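## Task

Job GT-3187 halted after its step 2, and the runs already made still count. Carry out step 3 only: take sample plate T46 out of the block of thermal cycler TC, put it on any free deck position, then press START at LH. That run uses both plates. Wait until it finishes. The moved plate must end seated, lying flat within the locators with well A1 at the corner marked A1. TC, gel base GB and gel imager IM are loose: each must stay within about a finger's width of its start, upright and barely rotated. PCR plate M95 must still be on D1 as before. Nothing may rely on the robot holding it at the end: release and pull the hand away.

## Robot and tools

Robot: one six-joint arm (xArm-style uf850) with a parallel two-finger gripper and a wrist camera. There is only one arm, so every command row covers just that arm.

Workcell: D1, D2, D3 are deck positions of the liquid handler, D3 closest to the robot. LH is the operator station in front of TC; START is the left of its two buttons seen from the front and only starts a run while LH's lamp is green. The handler's light strip is green only while a run is going. If the moving head is obstructed the handler faults and the strip goes red; once LH's lamp is red as well, START parks the head. A run only counts if every plate it uses is seated, and the handler does not tell you; runs may be repeated. On labelled items, A1 sits at the labelled short end, in the corner farther from the labelled long side. TC's lid is lowered by hand and must be set down gently, never dropped. A plate in the block may stick. Loose objects may occasionally get a brief push from outside.

Frame: origin on the table top under the arm base, +z up, +y to the left when looking along +x. end_effector_position is in metres, end_effector_quat_wxyz is the hand orientation, velocities in m/s and rad/s. The base may be slightly tilted and the reported hand position grows less accurate far out. The fingers point along the gripper's +z and close along its y. The reported point lies between the pads, about 2 cm behind the fingertips; closing pushes the tips roughly 10 mm further out.

Tool execute_actions, argument actions: a list holding at most one item. Empty list: no command, returns the state plus camera pictures. Motion item: {"rows": [...], "steps": n} with 1 to 15 rows and n up to 15 (default 15, at least 3), each step lasting 1/30 s; row k is used on step k and the final row repeats. Wait item: {"steps": n} with n up to 300, counted from the previous result, and your reply time is included. Optional pictures: true adds images to a motion or wait result.

Each row holds 7 numbers in [-1, 1]: waist, shoulder, elbow, forearm roll, wrist pitch, wrist roll, then gripper opening. The six joint values are offsets, not poses, scaled so 1.0 equals 2.036 rad. They are measured from the joint angles in the latest result that printed them; before any such result in a scene, and for later calls inside one reply, they are measured from where the arm stands when the action begins. They are never relative to the previous row, so all-zero joint values send the arm back to that reference. The seventh number is absolute: +1 fully open (84 mm between pads), -1 closed. Joint ranges in rad: waist -6.283 to 6.283, shoulder -2.304 to 2.304, elbow -4.224 to 0.061, forearm roll -6.283 to 6.283, wrist pitch -2.164 to 2.164, wrist roll -6.283 to 6.283. A request more than 0.010 rad beyond a range is refused and nothing moves; true ends may differ by 0.010 rad. Overshooting targets are clipped at the end, reported as "joint sent to its limit" (possibly about an earlier action); silence does not prove room remains.

Motion limits: target speed at most 3.14 rad/s with 0.16 s ramp-up; each step's target stays within 0.623 rad of the measured angle; if the target would put the hand over 70 mm from its measured spot, all joints are scaled back. Between calls the arm keeps heading to the last target until it stalls or a step is HELD. Results come 3 steps before an action ends; those steps run while you reply.

Result lines: Joint positions and Joint velocities in column order (rad, rad/s) plus pad gap (m, m/s). grip_measured is the measured opening on the command scale; to hold something, command an opening clearly below it (lower squeezes harder, about 24 N per pad max; fast closing can press harder). Returning grip_measured itself squeezes lightly and may let wide parts slip. Joint torques are raw drive outputs with offset and noise. "joint command not followed" means the clearance check altered targets; HELD marks steps where your row was not sent. TORQUE FAULT: a joint hit its load limit (waist 54.6, shoulder 54.6, elbow 45.5, forearm roll 24.5, wrist pitch 17.2, wrist roll 17.2 N m, held weight included); the arm backs off, pauses 10 s and drops the rest of the call. MOTOR HOT appears from 65 °C while carrying load; at 80 °C an OVER-TEMPERATURE FAULT brakes the arm until cooled.

Tool zoom_image: camera (cam_head_left, cam_head_right, cam_high, cam_low, cam_wrist, each 672x504) and region [x0, y0, x1, y1] in pixels from the top-left, at most 504 by 504; it enlarges that camera's latest image. Calibration intrinsics and world-to-camera transforms were supplied and may be off by a few degrees and millimetres.

Tool read_manual: optional section "licences"; returns URDF licence text only.

Tool finished_scene: scene (1 or 2); ends that scene irreversibly, grades it and shows the next task. Answering without any tool call ends everything.

Avoid: dropping or slamming anything, especially TC's lid; shoving the loose units; blocking the handler head; knocking items off the table; pressing a pad down over a base flange, where it can jam even when opened. Grip plates only across their width, on the body above the flange.

Each tool is called after ">>>" by a JSON object that holds its "method" and its "body", one argument or row to a line.

## Session

>>> {"method": "execute_actions", "body": {
  "actions": []
}}

Scene clock: 0.00 s of 8400.00 s.
end_effector_position=(+0.2183, -0.2514, +0.3707) grip_measured=+1.00 end_effector_quat_wxyz=(-0.025, +0.494, +0.612, -0.617) end_effector_velocity=(-0.000, +0.000, -0.000) end_effector_angular_velocity=(+0.001, +0.001, +0.000)
Joint positions: [-0.427 -0.813 -0.682 -1.343 -0.734 -1.013  0.084]
Joint velocities: [ 0.001 -0.     0.    -0.     0.    -0.     0.   ]
Joint torques (N m, as the arm reports them, + toward a larger angle): no reading
Motor temperatures (°C, as the motors report them): [23 25 28 29 29 31]

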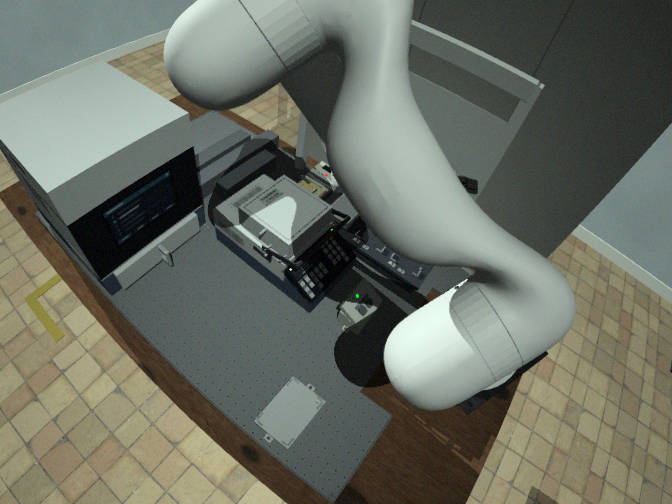

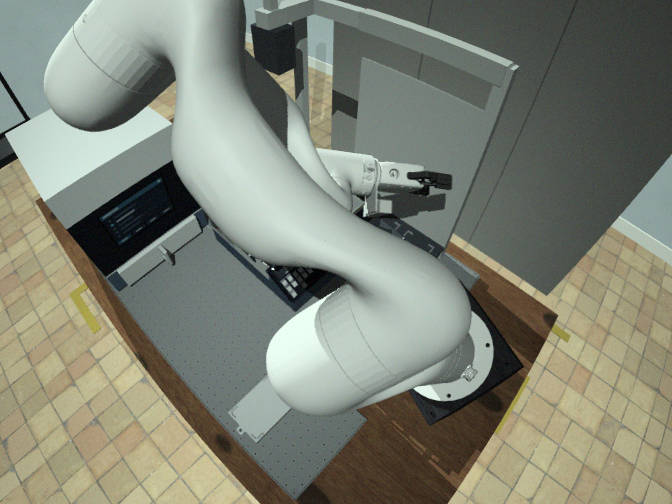

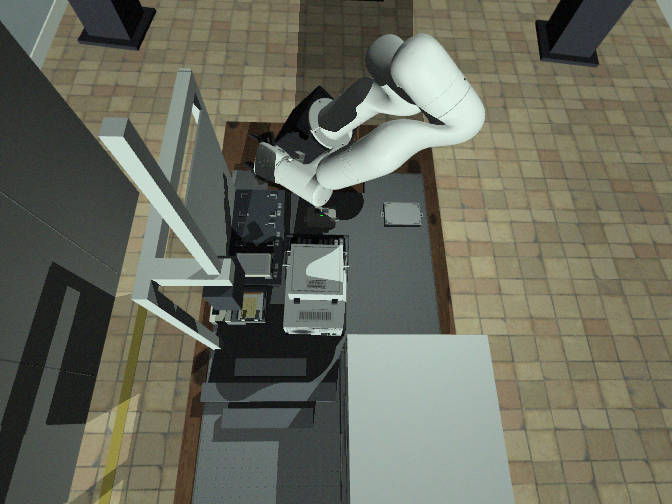

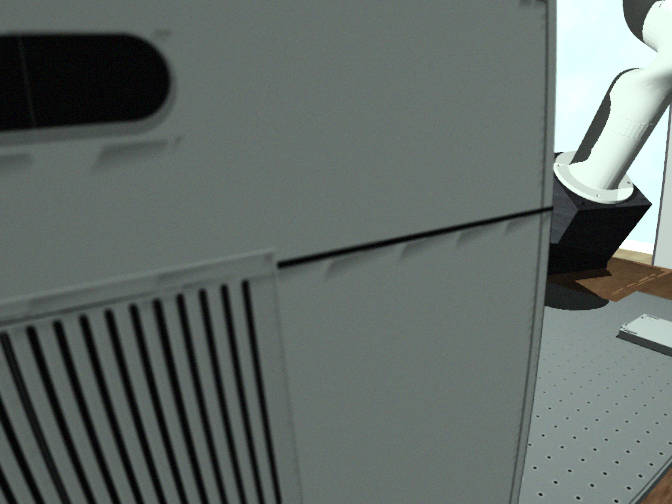

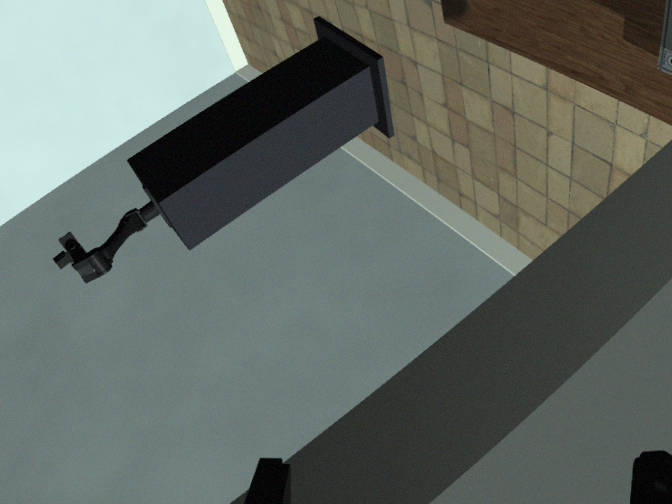

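>>> {"method": "zoom_image", "body": {
  "camera": "cam_high",
  "region": [190, 160, 450, 355]
}}

>>> {"method": "zoom_image", "body": {
  "camera": "cam_head_left",
  "region": [190, 140, 450, 340]
}}

Region (190, 160, 450, 355) of cam_high's 672x504 image, scaled by 1.938, with more detail than that image has; it fills the top 378 rows of this view, and the rest is white.

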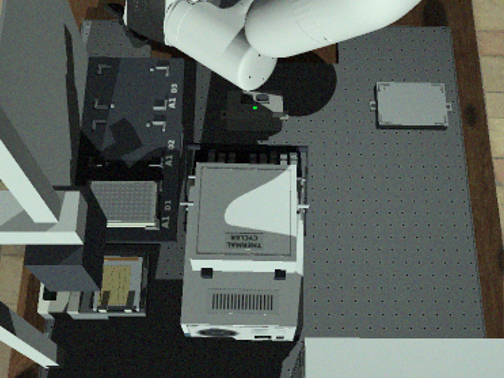

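Region (190, 140, 450, 340) of cam_head_left's 672x504 image, scaled by 1.938, with more detail than that image has; it fills the top 388 rows of this view, and the rest is white.

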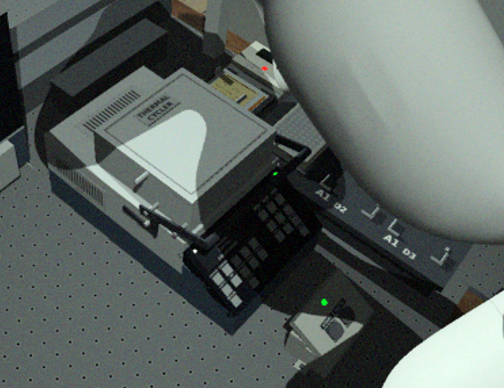

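>>> {"method": "execute_actions", "body": {
  "actions": [
    {"rows": [[-0.026,0.019,0.011,-0.021,0.075,0.092,1],[-0.052,0.037,0.021,-0.042,0.15,0.185,1],[-0.078,0.056,0.032,-0.063,0.226,0.277,1],[-0.104,0.074,0.043,-0.084,0.301,0.369,1],[-0.13,0.093,0.053,-0.105,0.376,0.461,1],[-0.155,0.112,0.064,-0.127,0.452,0.554,1],[-0.181,0.13,0.075,-0.148,0.527,0.646,1],[-0.207,0.149,0.086,-0.169,0.602,0.738,1],[-0.233,0.167,0.096,-0.19,0.678,0.83,1],[-0.259,0.186,0.107,-0.211,0.753,0.923,1]], "steps": 15}
  ]
}}

>>> {"method": "execute_actions", "body": {
  "actions": [
    {"steps": 30}
  ],
  "pictures": true
}}

Scene clock: 3.63 s of 8400.00 s.
end_effector_position=(+0.2341, -0.2348, +0.3489) grip_measured=+1.00 end_effector_quat_wxyz=(+0.156, +0.781, +0.513, -0.319) end_effector_velocity=(+0.063, +0.178, +0.123) end_effector_angular_velocity=(+0.631, -3.443, -1.370)
Joint positions: [-0.706 -0.613 -0.568 -1.569 -0.146 -0.394  0.084]
Joint velocities: [-1.487  1.073  0.607 -1.208  2.43   2.434  0.   ]
Joint torques (N m, as the arm reports them, + toward a larger angle): [-5.86 18.14 -9.87 -0.07 -0.91 -0.18]
Motor temperatures (°C, as the motors report them): [23 25 28 29 29 31]
Steps of this call (steps 1 to 90: nothing new was sent; then 0.23 s passed at rest; steps 91 to 102: the first 12 steps of this action). Readings (joint positions):
91: [-0.427 -0.813 -0.682 -1.343 -0.734 -1.013]
92: [-0.427 -0.813 -0.682 -1.343 -0.732 -1.010]
94: [-0.437 -0.805 -0.677 -1.352 -0.700 -0.972]
98: [-0.521 -0.746 -0.643 -1.419 -0.475 -0.722]
102: the state above

Scene clock: 4.63 s of 8400.00 s.
end_effector_position=(+0.3305, -0.0924, +0.3735) grip_measured=+1.00 end_effector_quat_wxyz=(+0.001, +0.985, +0.001, +0.173) end_effector_velocity=(+0.001, +0.001, +0.001) end_effector_angular_velocity=(+0.008, -0.004, -0.010)
Joint positions: [-0.954 -0.435 -0.464 -1.772  0.798  0.864  0.084]
Joint velocities: [-0.001  0.001 -0.    -0.001  0.005  0.013 -0.   ]
Joint torques (N m, as the arm reports them, + toward a larger angle): [-10.62  16.15 -12.76  -0.41   0.13  -0.44]
Motor temperatures (°C, as the motors report them): [23 25 28 29 29 31]
Kept back: nothing.
Steps of this call (steps 1 to 3: the last 3 steps of your previous action; steps 4 to 30: the robot went on to your last target). Readings (joint positions):
1: [-0.753 -0.578 -0.548 -1.608 -0.065 -0.313]
2: [-0.796 -0.548 -0.531 -1.643 0.015 -0.232]
4: [-0.860 -0.502 -0.504 -1.695 0.169 -0.079]
8: [-0.909 -0.467 -0.482 -1.736 0.428 0.187]
30: the state above
camera_calibration (this result's frames):
cam_wrist: T_world_to_cam=[[0.00190294, -0.999985, -0.00519223, -0.0573668], [-0.943278, -0.0000711659, -0.332003, 0.501315], [0.331998, 0.0055295, -0.943264, 0.371551], [0, 0, 0, 1]] pos_world=[0.349635, -0.0593847, 0.516611]

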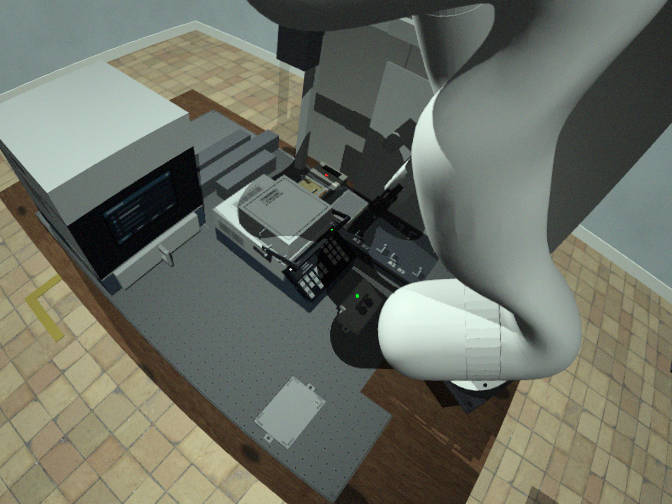

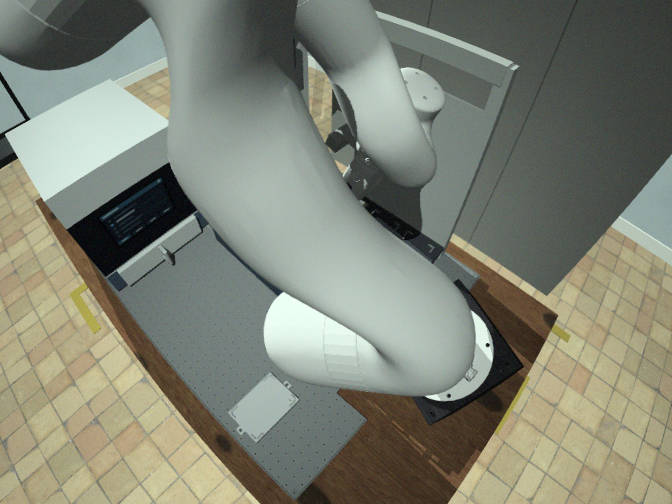

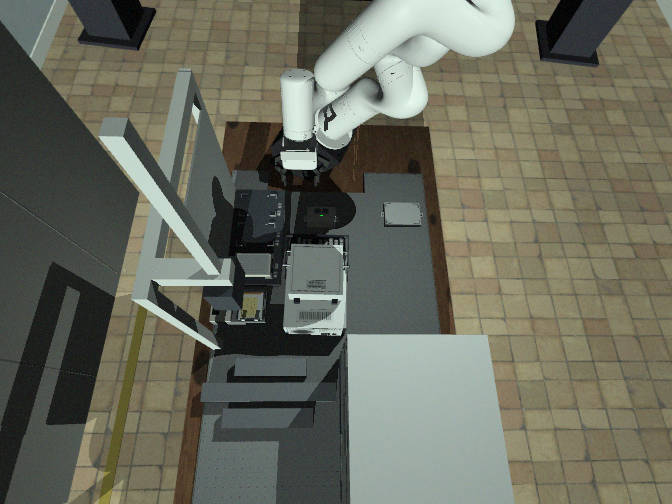

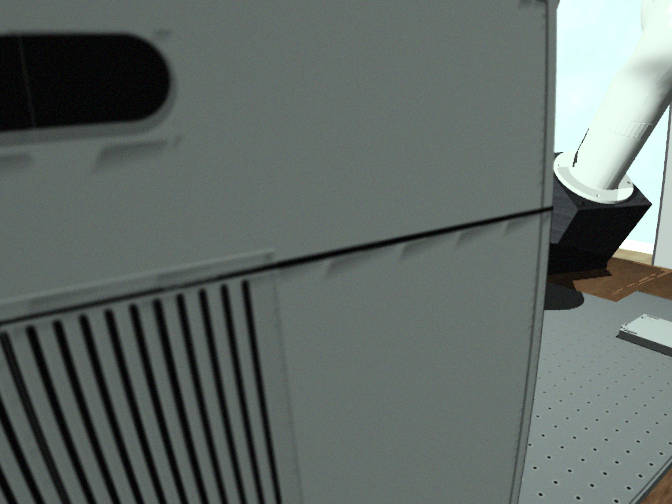

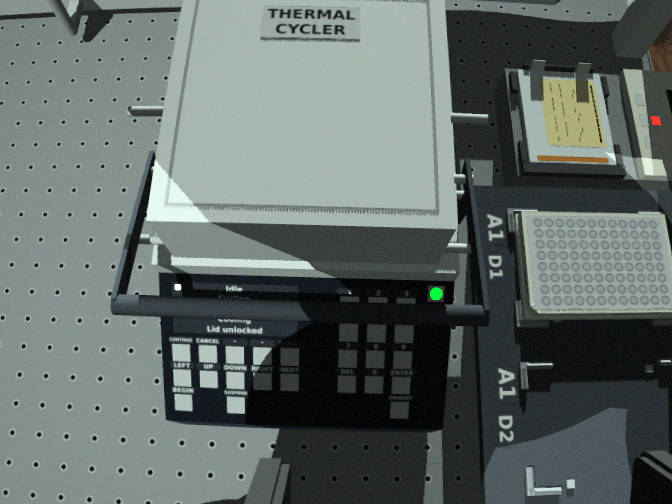

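>>> {"method": "zoom_image", "body": {
  "camera": "cam_wrist",
  "region": [90, 80, 510, 440]
}}

>>> {"method": "zoom_image", "body": {
  "camera": "cam_head_left",
  "region": [205, 165, 385, 315]
}}

Region (90, 80, 510, 440) of cam_wrist's 672x504 image, scaled by 1.200, with more detail than that image has; it fills the top 432 rows of this view, and the rest is white.

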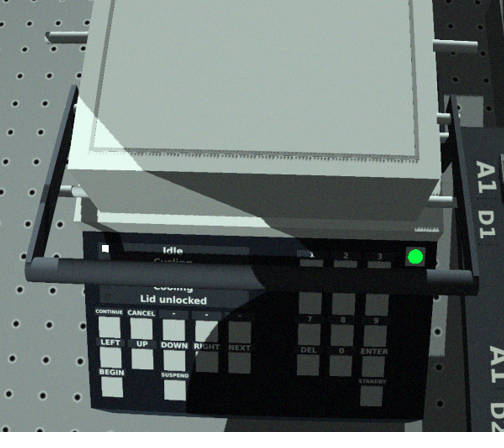

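Region (205, 165, 385, 315) of cam_head_left's 672x504 image, scaled by 2.800, with more detail than that image has.

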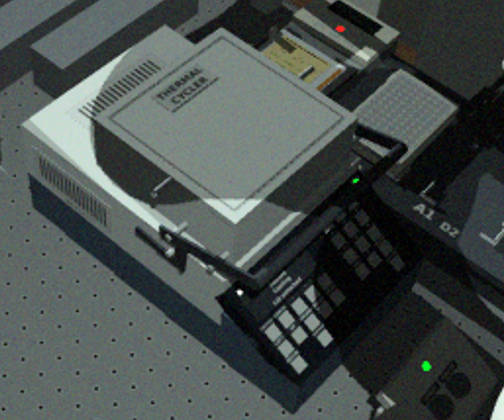

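>>> {"method": "zoom_image", "body": {
  "camera": "cam_high",
  "region": [270, 195, 370, 345]
}}

Region (270, 195, 370, 345) of cam_high's 672x504 image, scaled by 3.360, with more detail than that image has.

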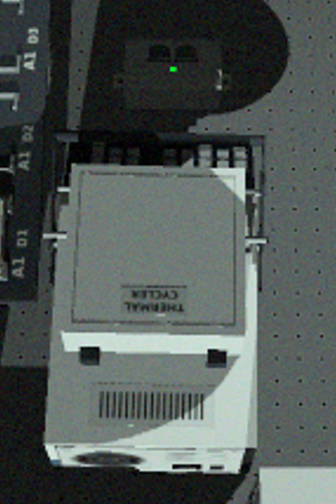

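>>> {"method": "execute_actions", "body": {
  "actions": [
    {"rows": [[0.014,0.003,-0.016,-0.027,0.001,0.042,1],[0.035,0.007,-0.041,-0.069,0.004,0.105,1],[0.056,0.011,-0.065,-0.11,0.006,0.168,1],[0.077,0.015,-0.09,-0.151,0.008,0.231,1],[0.098,0.019,-0.114,-0.192,0.01,0.294,1],[0.119,0.023,-0.139,-0.233,0.012,0.357,1],[0.14,0.0265,-0.163,-0.2745,0.014,0.42,1]], "steps": 15}
  ]
}}

>>> {"method": "execute_actions", "body": {
  "actions": [
    {"steps": 20}
  ],
  "pictures": true
}}

Scene clock: 6.17 s of 8400.00 s.
end_effector_position=(+0.3913, -0.0820, +0.3994) grip_measured=+1.00 end_effector_quat_wxyz=(-0.023, +0.997, +0.013, +0.073) end_effector_velocity=(+0.213, +0.047, +0.098) end_effector_angular_velocity=(-0.071, +0.795, -0.028)
Joint positions: [-0.784 -0.402 -0.662 -2.105  0.815  1.359  0.084]
Joint velocities: [ 0.612  0.113 -0.709 -1.202  0.06   1.859 -0.   ]
Joint torques (N m, as the arm reports them, + toward a larger angle): [-12.76  20.57 -13.8   -1.5    0.09  -0.39]
Motor temperatures (°C, as the motors report them): [23 25 28 29 29 31]
Steps of this call (steps 1 to 15: the robot went on to your last target; steps 16 to 34: nothing new was sent; steps 35 to 46: the first 12 steps of this action). Readings (joint positions):
35: [-0.954 -0.435 -0.464 -1.772 0.799 0.866]
36: [-0.953 -0.434 -0.465 -1.774 0.798 0.869]
38: [-0.941 -0.432 -0.479 -1.798 0.799 0.907]
42: [-0.869 -0.418 -0.563 -1.937 0.806 1.115]
46: the state above

Scene clock: 6.83 s of 8400.00 s.
end_effector_position=(+0.4324, -0.0725, +0.4197) grip_measured=+1.00 end_effector_quat_wxyz=(+0.000, +1.000, +0.000, +0.001) end_effector_velocity=(+0.001, +0.000, +0.001) end_effector_angular_velocity=(-0.002, +0.002, -0.000)
Joint positions: [-0.669 -0.381 -0.796 -2.33   0.826  1.719  0.084]
Joint velocities: [ 0.002  0.001 -0.003 -0.005  0.001  0.007  0.   ]
Joint torques (N m, as the arm reports them, + toward a larger angle): [-16.78  21.21 -12.04  -0.26  -0.11  -0.2 ]
Motor temperatures (°C, as the motors report them): [23 25 28 29 29 31]
Kept back: nothing.
Steps of this call (steps 1 to 3: the last 3 steps of your previous action; steps 4 to 20: the robot went on to your last target). Readings (joint positions):
1: [-0.764 -0.398 -0.686 -2.144 0.817 1.421]
2: [-0.744 -0.395 -0.708 -2.182 0.819 1.481]
4: [-0.712 -0.388 -0.747 -2.246 0.822 1.583]
8: [-0.680 -0.383 -0.783 -2.309 0.825 1.683]
20: the state above
camera_calibration (this result's frames):
cam_wrist: T_world_to_cam=[[-0.000349134, -0.999984, -0.00571264, -0.0361849], [-0.999976, 0.000309408, 0.00695339, 0.494974], [-0.00695151, 0.00571493, -0.99996, 0.55154], [0, 0, 0, 1]] pos_world=[0.498784, -0.0394895, 0.547869]

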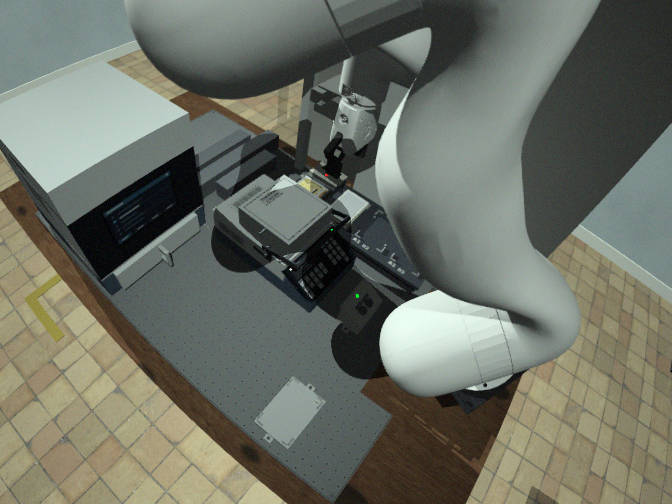

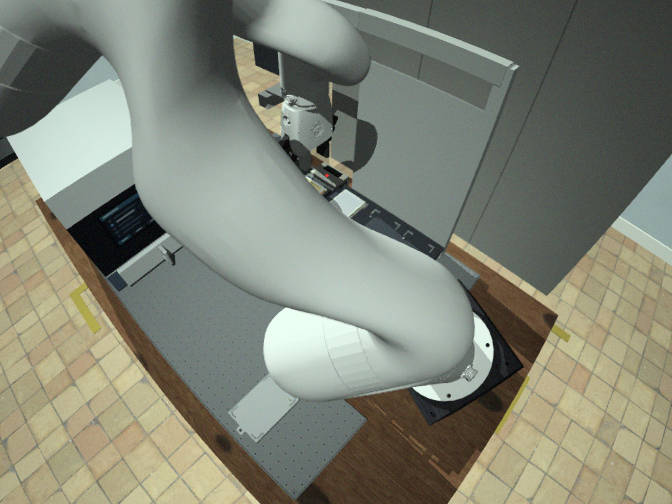

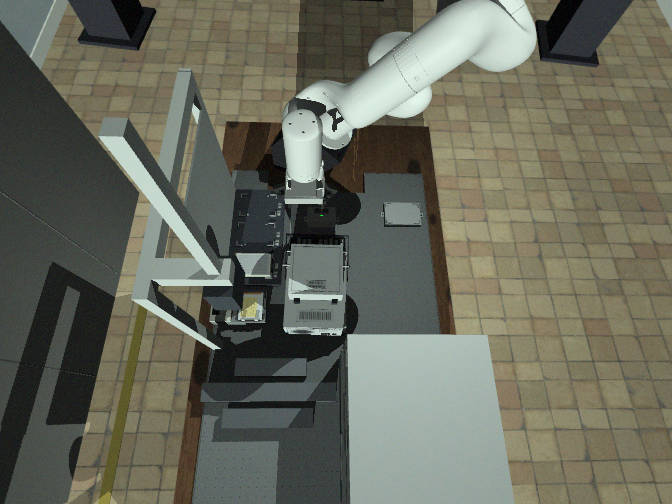

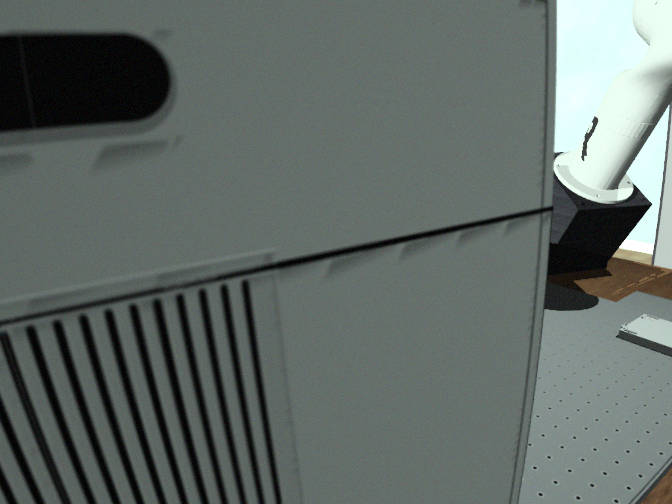

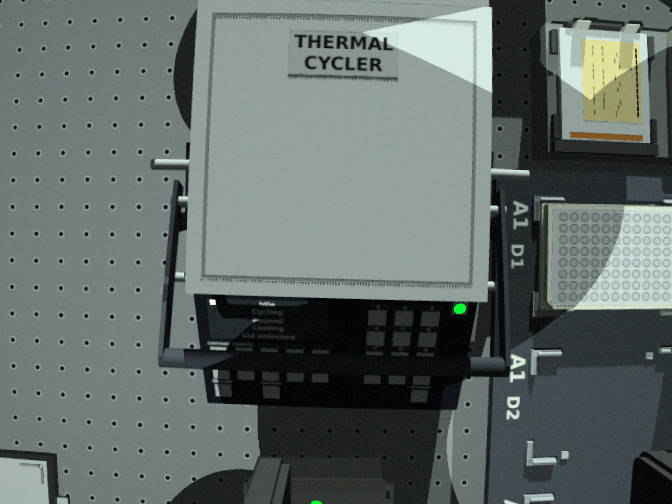

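>>> {"method": "execute_actions", "body": {
  "actions": [
    {"rows": [[0.013,-0.01,0.005,0.025,-0.01,-0.092,0.5],[0.038,-0.03,0.014,0.075,-0.03,-0.277,0.2],[0.063,-0.049,0.024,0.125,-0.05,-0.461,-0.2],[0.088,-0.069,0.034,0.175,-0.07,-0.646,-0.2],[0.1263,-0.0988,0.0482,0.2499,-0.1003,-0.9222,-0.2]], "steps": 15}
  ]
}}

>>> {"method": "execute_actions", "body": {
  "actions": [
    {"steps": 30}
  ],
  "pictures": true
}}

Scene clock: 12.33 s of 8400.00 s.
end_effector_position=(+0.4437, -0.0533, +0.3434) grip_measured=-0.21 end_effector_quat_wxyz=(-0.009, +0.990, +0.138, +0.014) end_effector_velocity=(+0.007, +0.064, -0.272) end_effector_angular_velocity=(-0.019, -0.044, +0.944)
Joint positions: [-0.55  -0.474 -0.75  -2.095  0.732  1.294  0.035]
Joint velocities: [ 0.437 -0.339  0.163  0.871 -0.351 -1.53  -0.005]
Joint torques (N m, as the arm reports them, + toward a larger angle): [-15.23  25.67 -11.48  -0.52  -0.01  -0.41]
Motor temperatures (°C, as the motors report them): [23 25 28 29 29 31]
Steps of this call (steps 1 to 15: the robot went on to your last target; steps 16 to 90: nothing new was sent; then 2.10 s passed at rest; steps 91 to 102: the first 12 steps of this action). Readings (joint positions):
91: [-0.669 -0.381 -0.796 -2.331 0.826 1.719]
92: [-0.668 -0.381 -0.796 -2.330 0.826 1.716]
94: [-0.663 -0.385 -0.794 -2.320 0.822 1.678]
98: [-0.615 -0.423 -0.776 -2.223 0.783 1.477]
102: the state above

Scene clock: 13.33 s of 8400.00 s.
end_effector_position=(+0.4298, -0.0357, +0.2604) grip_measured=-0.22 end_effector_quat_wxyz=(+0.000, +0.720, +0.694, +0.000) end_effector_velocity=(+0.000, +0.000, -0.000) end_effector_angular_velocity=(+0.000, -0.000, +0.026)
Joint positions: [-0.412 -0.582 -0.698 -1.822  0.622 -0.156  0.035]
Joint velocities: [ 0.001 -0.    -0.     0.001  0.    -0.025 -0.   ]
Joint torques (N m, as the arm reports them, + toward a larger angle): [-12.08  27.89  -9.44  -0.56  -0.12   0.06]
Motor temperatures (°C, as the motors report them): [23 26 28 29 29 31]
Kept back: nothing.
Steps of this call (steps 1 to 3: the last 3 steps of your previous action; steps 4 to 30: the robot went on to your last target). Readings (joint positions):
1: [-0.535 -0.486 -0.745 -2.066 0.721 1.241]
2: [-0.521 -0.497 -0.739 -2.037 0.709 1.182]
4: [-0.492 -0.519 -0.728 -1.981 0.686 1.049]
8: [-0.445 -0.556 -0.710 -1.887 0.649 0.736]
30: the state above
camera_calibration (this result's frames):
cam_wrist: T_world_to_cam=[[0.999253, -0.0382655, -0.00545496, -0.395663], [-0.0382179, -0.999233, 0.00857103, 0.0440495], [-0.00577875, -0.00835615, -0.999948, 0.391021], [0, 0, 0, 1]] pos_world=[0.39931, 0.032143, 0.388465]

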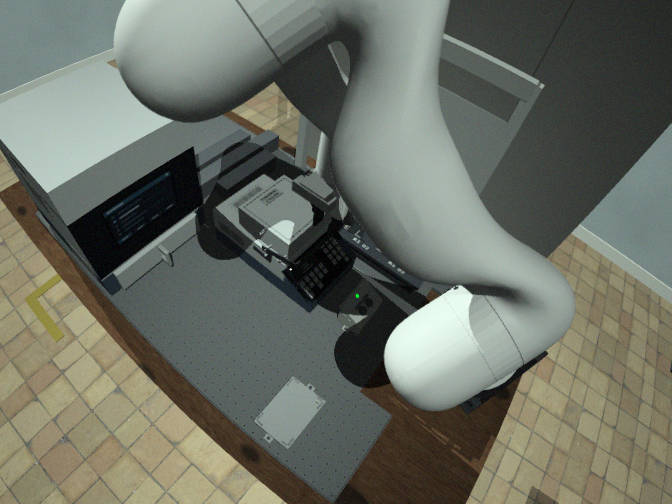

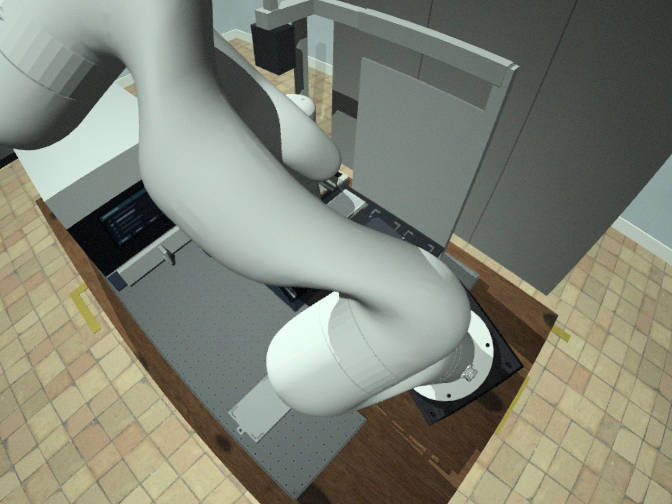

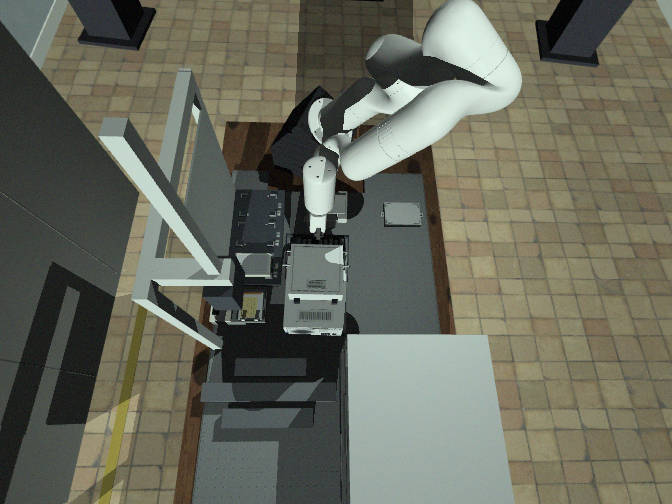

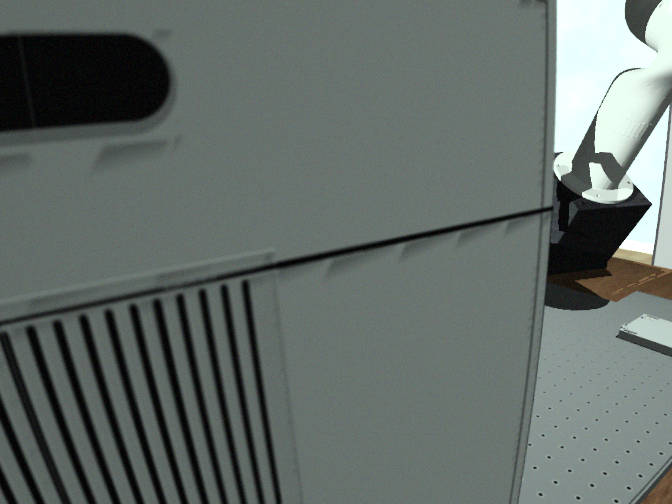

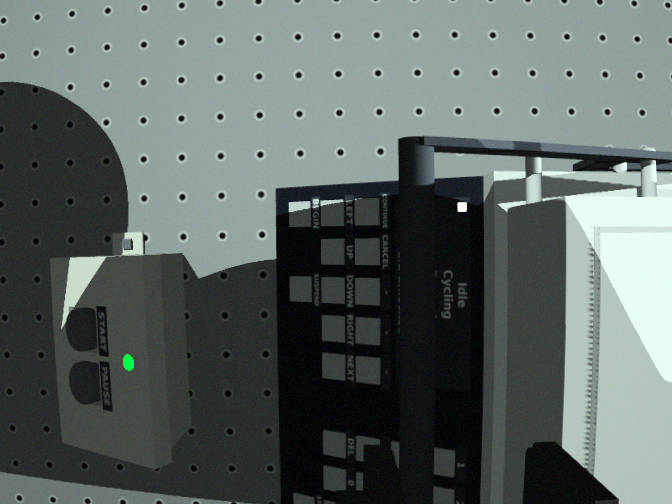

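>>> {"method": "zoom_image", "body": {
  "camera": "cam_wrist",
  "region": [320, 380, 640, 504]
}}

Region (320, 380, 640, 504) of cam_wrist's 672x504 image, scaled by 1.575, with more detail than that image has; it fills the top 195 rows of this view, and the rest is white.

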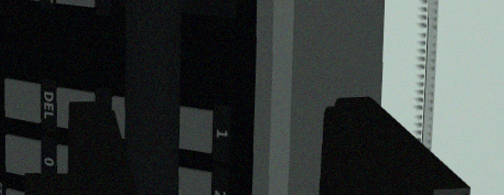

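>>> {"method": "execute_actions", "body": {
  "actions": [
    {"rows": [[0.004,-0.007,-0.001,0.013,-0.001,-0.01,-0.2],[0.0084,-0.014,-0.0021,0.025,-0.002,-0.02,-0.2],[0.0126,-0.021,-0.0032,0.038,-0.003,-0.031,-0.2],[0.0168,-0.028,-0.0043,0.05,-0.004,-0.041,-0.2],[0.021,-0.035,-0.0053,0.063,-0.005,-0.051,-0.2],[0.0252,-0.042,-0.0064,0.076,-0.006,-0.061,-0.2],[0.0294,-0.049,-0.0075,0.088,-0.007,-0.072,-0.2],[0.0336,-0.056,-0.0086,0.101,-0.008,-0.082,-0.2],[0.0378,-0.063,-0.0096,0.1135,-0.009,-0.092,-0.2],[0.042,-0.0701,-0.0107,0.1261,-0.0097,-0.1023,-0.2]], "steps": 15}
  ]
}}

>>> {"method": "execute_actions", "body": {
  "actions": [
    {"steps": 15}
  ],
  "pictures": true
}}

Scene clock: 14.50 s of 8400.00 s.
end_effector_position=(+0.4280, -0.0352, +0.2167) grip_measured=-0.22 end_effector_quat_wxyz=(-0.000, +0.720, +0.694, +0.003) end_effector_velocity=(-0.022, -0.002, -0.172) end_effector_angular_velocity=(-0.013, +0.014, -0.014)
Joint positions: [-0.355 -0.678 -0.712 -1.65   0.609 -0.295  0.035]
Joint velocities: [ 0.225 -0.376 -0.054  0.668 -0.05  -0.533 -0.   ]
Joint torques (N m, as the arm reports them, + toward a larger angle): [-13.64  29.07  -8.24  -1.27  -0.03   0.06]
Motor temperatures (°C, as the motors report them): [23 26 28 29 29 31]
Steps of this call (steps 1 to 15: the robot went on to your last target; steps 16 to 23: nothing new was sent; steps 24 to 35: the first 12 steps of this action). Readings (joint positions):
24: [-0.412 -0.582 -0.698 -1.822 0.622 -0.159]
25: [-0.411 -0.583 -0.698 -1.820 0.622 -0.160]
27: [-0.407 -0.591 -0.699 -1.805 0.621 -0.171]
31: [-0.385 -0.627 -0.705 -1.740 0.616 -0.223]
35: the state above

Scene clock: 15.00 s of 8400.00 s.
end_effector_position=(+0.4250, -0.0358, +0.1956) grip_measured=-0.22 end_effector_quat_wxyz=(+0.001, +0.720, +0.694, +0.001) end_effector_velocity=(-0.001, -0.000, -0.002) end_effector_angular_velocity=(-0.001, +0.001, -0.002)
Joint positions: [-0.327 -0.724 -0.719 -1.566  0.603 -0.364  0.035]
Joint velocities: [ 0.003 -0.005 -0.     0.008 -0.001 -0.005 -0.   ]
Joint torques (N m, as the arm reports them, + toward a larger angle): [-14.87  25.76  -7.89  -0.29   0.28  -0.35]
Motor temperatures (°C, as the motors report them): [23 26 28 29 29 31]
Kept back: nothing.
Steps of this call (steps 1 to 3: the last 3 steps of your previous action; steps 4 to 15: the robot went on to your last target). Readings (joint positions):
1: [-0.348 -0.689 -0.714 -1.629 0.607 -0.312]
2: [-0.342 -0.699 -0.715 -1.612 0.606 -0.325]
4: [-0.335 -0.711 -0.717 -1.590 0.604 -0.344]
8: [-0.329 -0.721 -0.719 -1.572 0.603 -0.359]
15: the state above
camera_calibration (this result's frames):
cam_wrist: T_world_to_cam=[[0.999251, -0.0384002, -0.00484999, -0.391379], [-0.038356, -0.999225, 0.00889588, 0.0442783], [-0.00518783, -0.00870319, -0.999949, 0.325926], [0, 0, 0, 1]] pos_world=[0.394475, 0.0320515, 0.323617]

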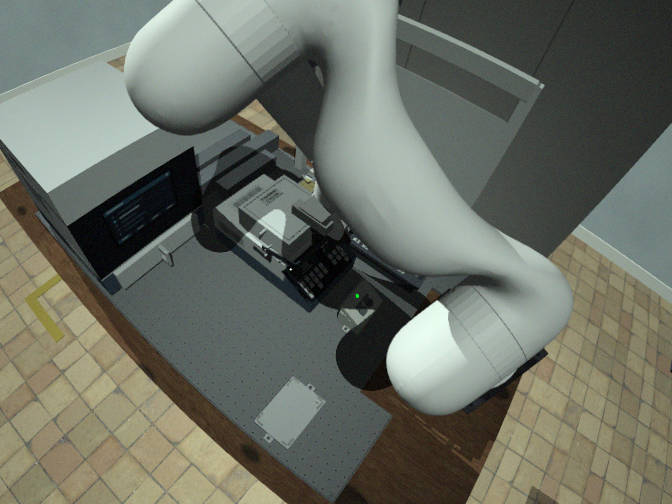

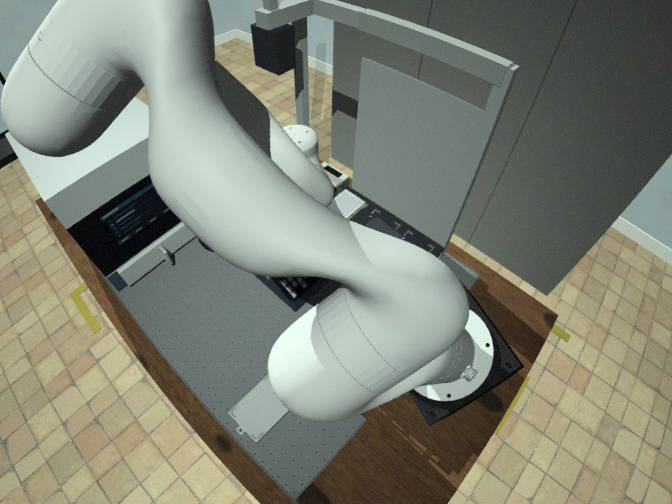

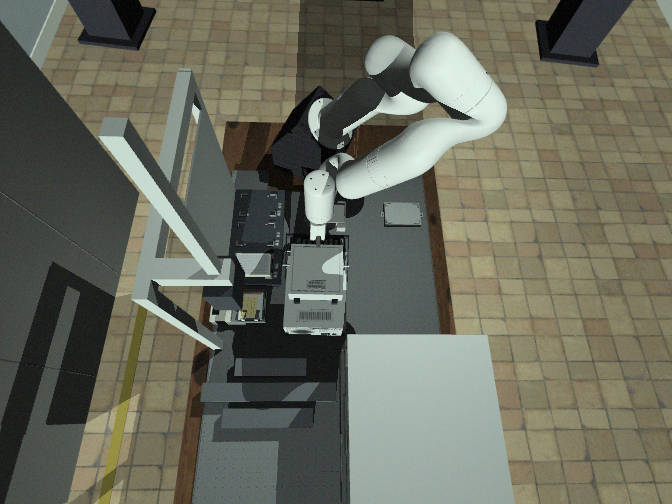

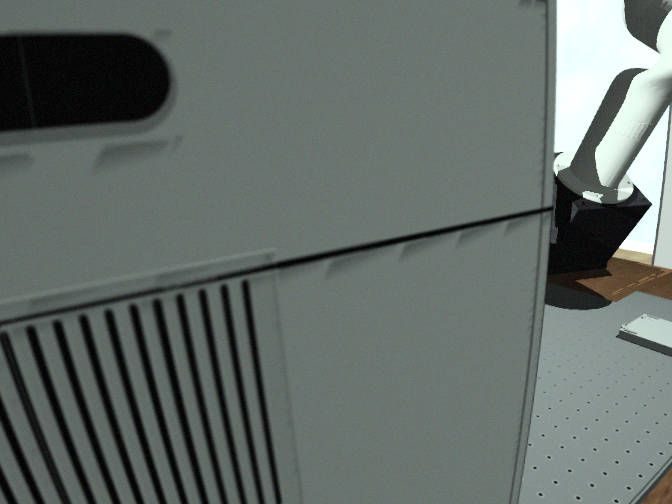

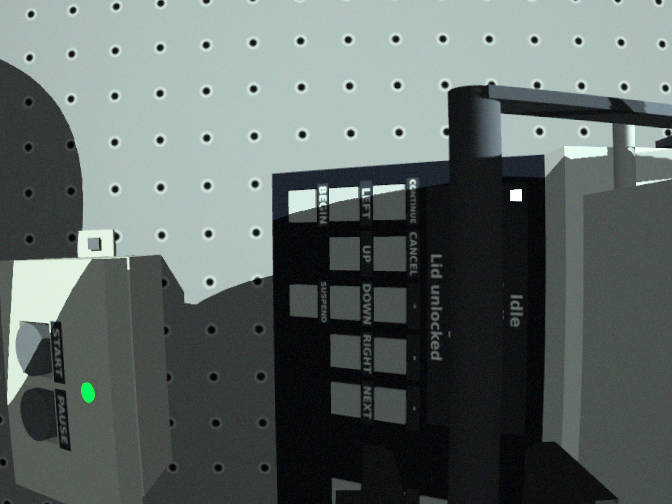

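>>> {"method": "execute_actions", "body": {
  "actions": [
    {"rows": [[0,0,0,0,0,0,-0.35],[0,0,0,0,0,0,-0.5],[0,0,0,0,0,0,-0.6],[0,0,0,0,0,0,-0.7],[0,0,0,0,0,0,-0.78],[0,0,0,0,0,0,-0.85]], "steps": 15}
  ]
}}

Scene clock: 15.50 s of 8400.00 s.
end_effector_position=(+0.4260, -0.0358, +0.1958) grip_measured=-0.74 end_effector_quat_wxyz=(+0.001, +0.720, +0.694, +0.001) end_effector_velocity=(-0.002, -0.000, +0.000) end_effector_angular_velocity=(-0.000, +0.001, -0.004)
Joint positions: [-0.327 -0.724 -0.721 -1.565  0.603 -0.364  0.012]
Joint velocities: [-0.001  0.     0.003 -0.    -0.001  0.002  0.   ]
Joint torques (N m, as the arm reports them, + toward a larger angle): [-19.    27.04  -1.8   -3.06  -0.68   0.2 ]
Motor temperatures (°C, as the motors report them): [23 26 28 29 29 31]
Steps of this call (steps 1 to 3: the robot went on to your last target; steps 4 to 15: the first 12 steps of this action). Readings (joint positions):
4: [-0.327 -0.724 -0.719 -1.565 0.602 -0.364]
5: [-0.327 -0.724 -0.719 -1.565 0.602 -0.364]
7: [-0.327 -0.724 -0.719 -1.565 0.602 -0.364]
11: [-0.327 -0.724 -0.721 -1.565 0.603 -0.364]
15: the state above

>>> {"method": "execute_actions", "body": {
  "actions": [
    {"rows": [[-0.0007,0.0022,-0.0015,-0.005,0,0.005,-0.87],[-0.002,0.0044,-0.002,-0.01,0,0.009,-0.87],[-0.0033,0.0066,-0.002,-0.014,0.0002,0.013,-0.87],[-0.0046,0.0088,-0.0016,-0.019,0.0003,0.016,-0.87],[-0.0058,0.011,-0.0012,-0.023,0.0004,0.02,-0.87],[-0.007,0.0132,-0.0008,-0.027,0.0005,0.023,-0.87],[-0.0082,0.0154,-0.0004,-0.031,0.0006,0.027,-0.87],[-0.0094,0.0176,0,-0.035,0.0007,0.03,-0.87],[-0.0106,0.0198,0.0004,-0.04,0.0008,0.034,-0.87],[-0.0118,0.022,0.0008,-0.044,0.0009,0.037,-0.87],[-0.013,0.0242,0.0012,-0.048,0.001,0.041,-0.87],[-0.0142,0.0263,0.0016,-0.0521,0.0011,0.0442,-0.87]], "steps": 15}
  ]
}}

>>> {"method": "execute_actions", "body": {
  "actions": [
    {"steps": 12}
  ],
  "pictures": true
}}

Scene clock: 16.60 s of 8400.00 s.
end_effector_position=(+0.4309, -0.0359, +0.2106) grip_measured=-0.74 end_effector_quat_wxyz=(+0.001, +0.719, +0.695, +0.001) end_effector_velocity=(+0.023, +0.000, +0.062) end_effector_angular_velocity=(-0.000, -0.017, +0.010)
Joint positions: [-0.344 -0.692 -0.722 -1.629  0.605 -0.309  0.012]
Joint velocities: [-0.069  0.132 -0.005 -0.239  0.015  0.207  0.001]
Joint torques (N m, as the arm reports them, + toward a larger angle): [-20.18  23.67   1.58  -5.46  -1.07   0.17]
Motor temperatures (°C, as the motors report them): [23 26 28 29 29 31]
Steps of this call (steps 1 to 3: the last 3 steps of your previous action; steps 4 to 15: the robot went on to your last target; steps 16 to 21: nothing new was sent; steps 22 to 33: the first 12 steps of this action). Readings (joint positions):
22: [-0.327 -0.724 -0.720 -1.566 0.603 -0.363]
23: [-0.327 -0.724 -0.720 -1.567 0.603 -0.363]
25: [-0.328 -0.721 -0.721 -1.573 0.603 -0.357]
29: [-0.335 -0.709 -0.721 -1.598 0.603 -0.336]
33: the state above

Scene clock: 17.00 s of 8400.00 s.
end_effector_position=(+0.4348, -0.0362, +0.2208) grip_measured=-0.70 end_effector_quat_wxyz=(+0.002, +0.718, +0.696, +0.002) end_effector_velocity=(-0.002, -0.001, +0.002) end_effector_angular_velocity=(-0.001, +0.003, -0.002)
Joint positions: [-0.355 -0.671 -0.724 -1.67   0.607 -0.275  0.013]
Joint velocities: [-0.005  0.004  0.003 -0.011 -0.002  0.008  0.005]
Joint torques (N m, as the arm reports them, + toward a larger angle): [-22.43  20.43   7.59  -7.25  -2.59  -0.07]
Motor temperatures (°C, as the motors report them): [23 26 28 29 29 31]
Kept back: nothing.
Steps of this call (steps 1 to 3: the last 3 steps of your previous action; steps 4 to 12: the robot went on to your last target). Readings (joint positions):
1: [-0.346 -0.688 -0.722 -1.637 0.605 -0.302]
2: [-0.348 -0.683 -0.722 -1.645 0.606 -0.296]
4: [-0.351 -0.677 -0.723 -1.656 0.607 -0.286]
8: [-0.354 -0.672 -0.724 -1.667 0.607 -0.277]
12: the state above
camera_calibration (this result's frames):
cam_wrist: T_world_to_cam=[[0.999479, -0.0322817, -0.000447219, -0.401955], [-0.0322762, -0.999436, 0.00928521, 0.0413198], [-0.000746709, -0.00926593, -0.999957, 0.349203], [0, 0, 0, 1]] pos_world=[0.40334, 0.0315564, 0.348624]

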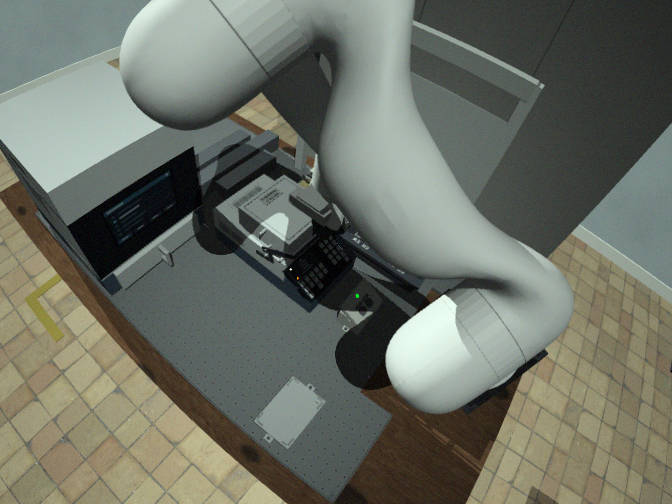

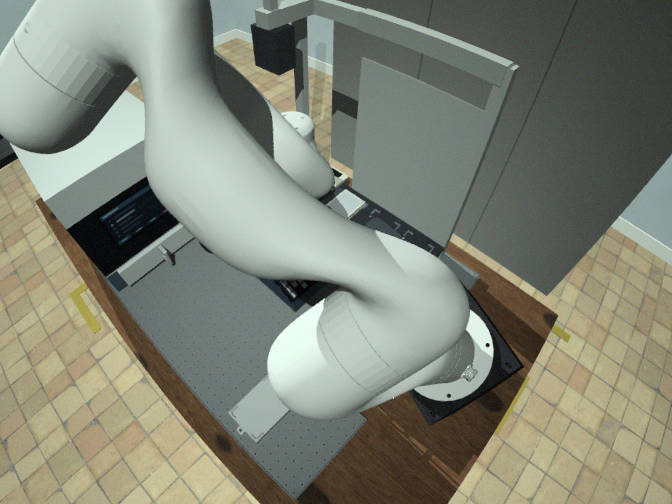

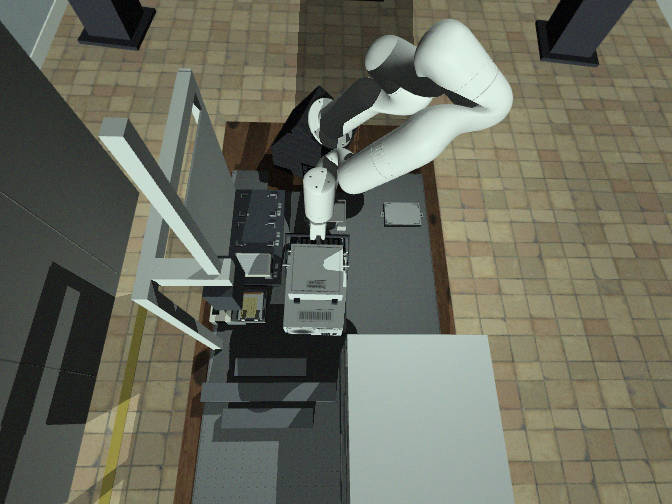

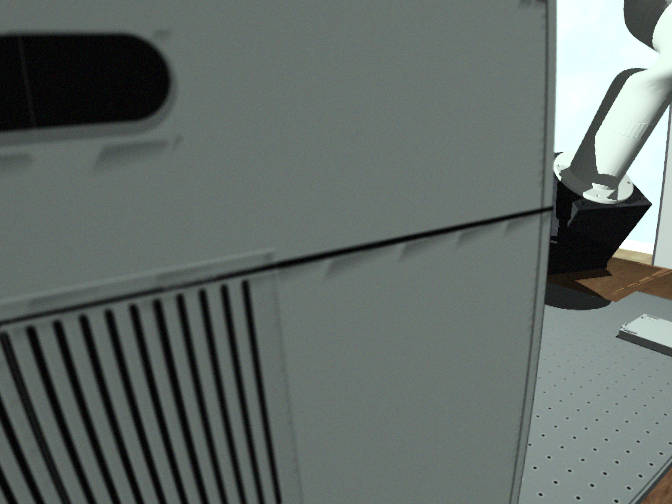

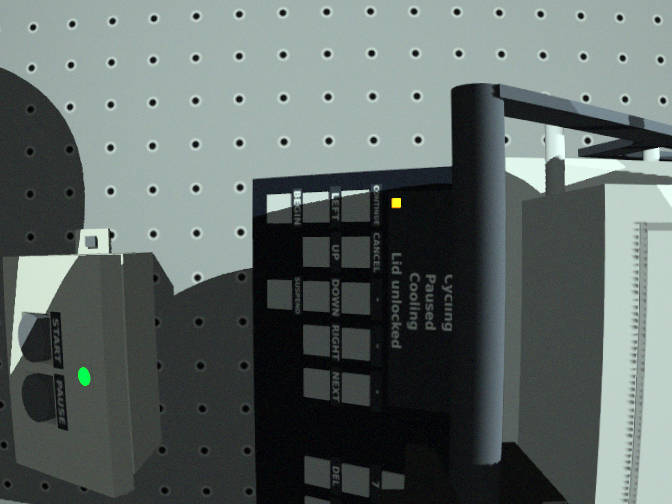

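>>> {"method": "execute_actions", "body": {
  "actions": [
    {"rows": [[0.0011,-0.0004,-0.0034,-0.0032,-0.0008,0.0052,-0.87]], "steps": 10}
  ]
}}

Scene clock: 17.40 s of 8400.00 s.
end_effector_position=(+0.4366, -0.0366, +0.2210) grip_measured=-0.74 end_effector_quat_wxyz=(+0.002, +0.718, +0.696, +0.001) end_effector_velocity=(+0.002, -0.000, -0.000) end_effector_angular_velocity=(-0.003, +0.008, -0.002)
Joint positions: [-0.354 -0.672 -0.729 -1.675  0.606 -0.267  0.012]
Joint velocities: [ 0.004 -0.001 -0.007 -0.016 -0.005  0.022 -0.   ]
Joint torques (N m, as the arm reports them, + toward a larger angle): [-18.61  21.43   0.6   -4.13  -2.92  -0.25]
Motor temperatures (°C, as the motors report them): [23 26 28 29 29 31]
Steps of this call (steps 1 to 5: the robot went on to your last target; steps 6 to 12: the first 7 steps of this action). Readings (joint positions):
6: [-0.355 -0.671 -0.723 -1.671 0.607 -0.274]
7: [-0.355 -0.671 -0.724 -1.671 0.606 -0.273]
9: [-0.354 -0.671 -0.727 -1.673 0.606 -0.270]
12: the state above

>>> {"method": "execute_actions", "body": {
  "actions": [
    {"steps": 6}
  ]
}}

Scene clock: 17.60 s of 8400.00 s.
end_effector_position=(+0.4368, -0.0366, +0.2209) grip_measured=-0.74 end_effector_quat_wxyz=(+0.002, +0.718, +0.696, +0.001) end_effector_velocity=(+0.001, -0.001, -0.000) end_effector_angular_velocity=(-0.003, +0.000, -0.001)
Joint positions: [-0.353 -0.672 -0.729 -1.676  0.605 -0.265  0.012]
Joint velocities: [ 0.001 -0.001 -0.003 -0.    -0.003  0.003 -0.   ]
Joint torques (N m, as the arm reports them, + toward a larger angle): [-20.19  23.96  -1.97  -3.7   -2.72  -0.19]
Motor temperatures (°C, as the motors report them): [23 26 28 29 29 31]
Kept back: nothing.
Steps of this call (steps 1 to 3: the last 3 steps of your previous action; steps 4 to 6: the robot went on to your last target). Readings (joint positions):
1: [-0.354 -0.672 -0.729 -1.676 0.605 -0.266]
2: [-0.353 -0.672 -0.729 -1.676 0.605 -0.266]
4: [-0.353 -0.672 -0.729 -1.676 0.605 -0.265]
6: the state above


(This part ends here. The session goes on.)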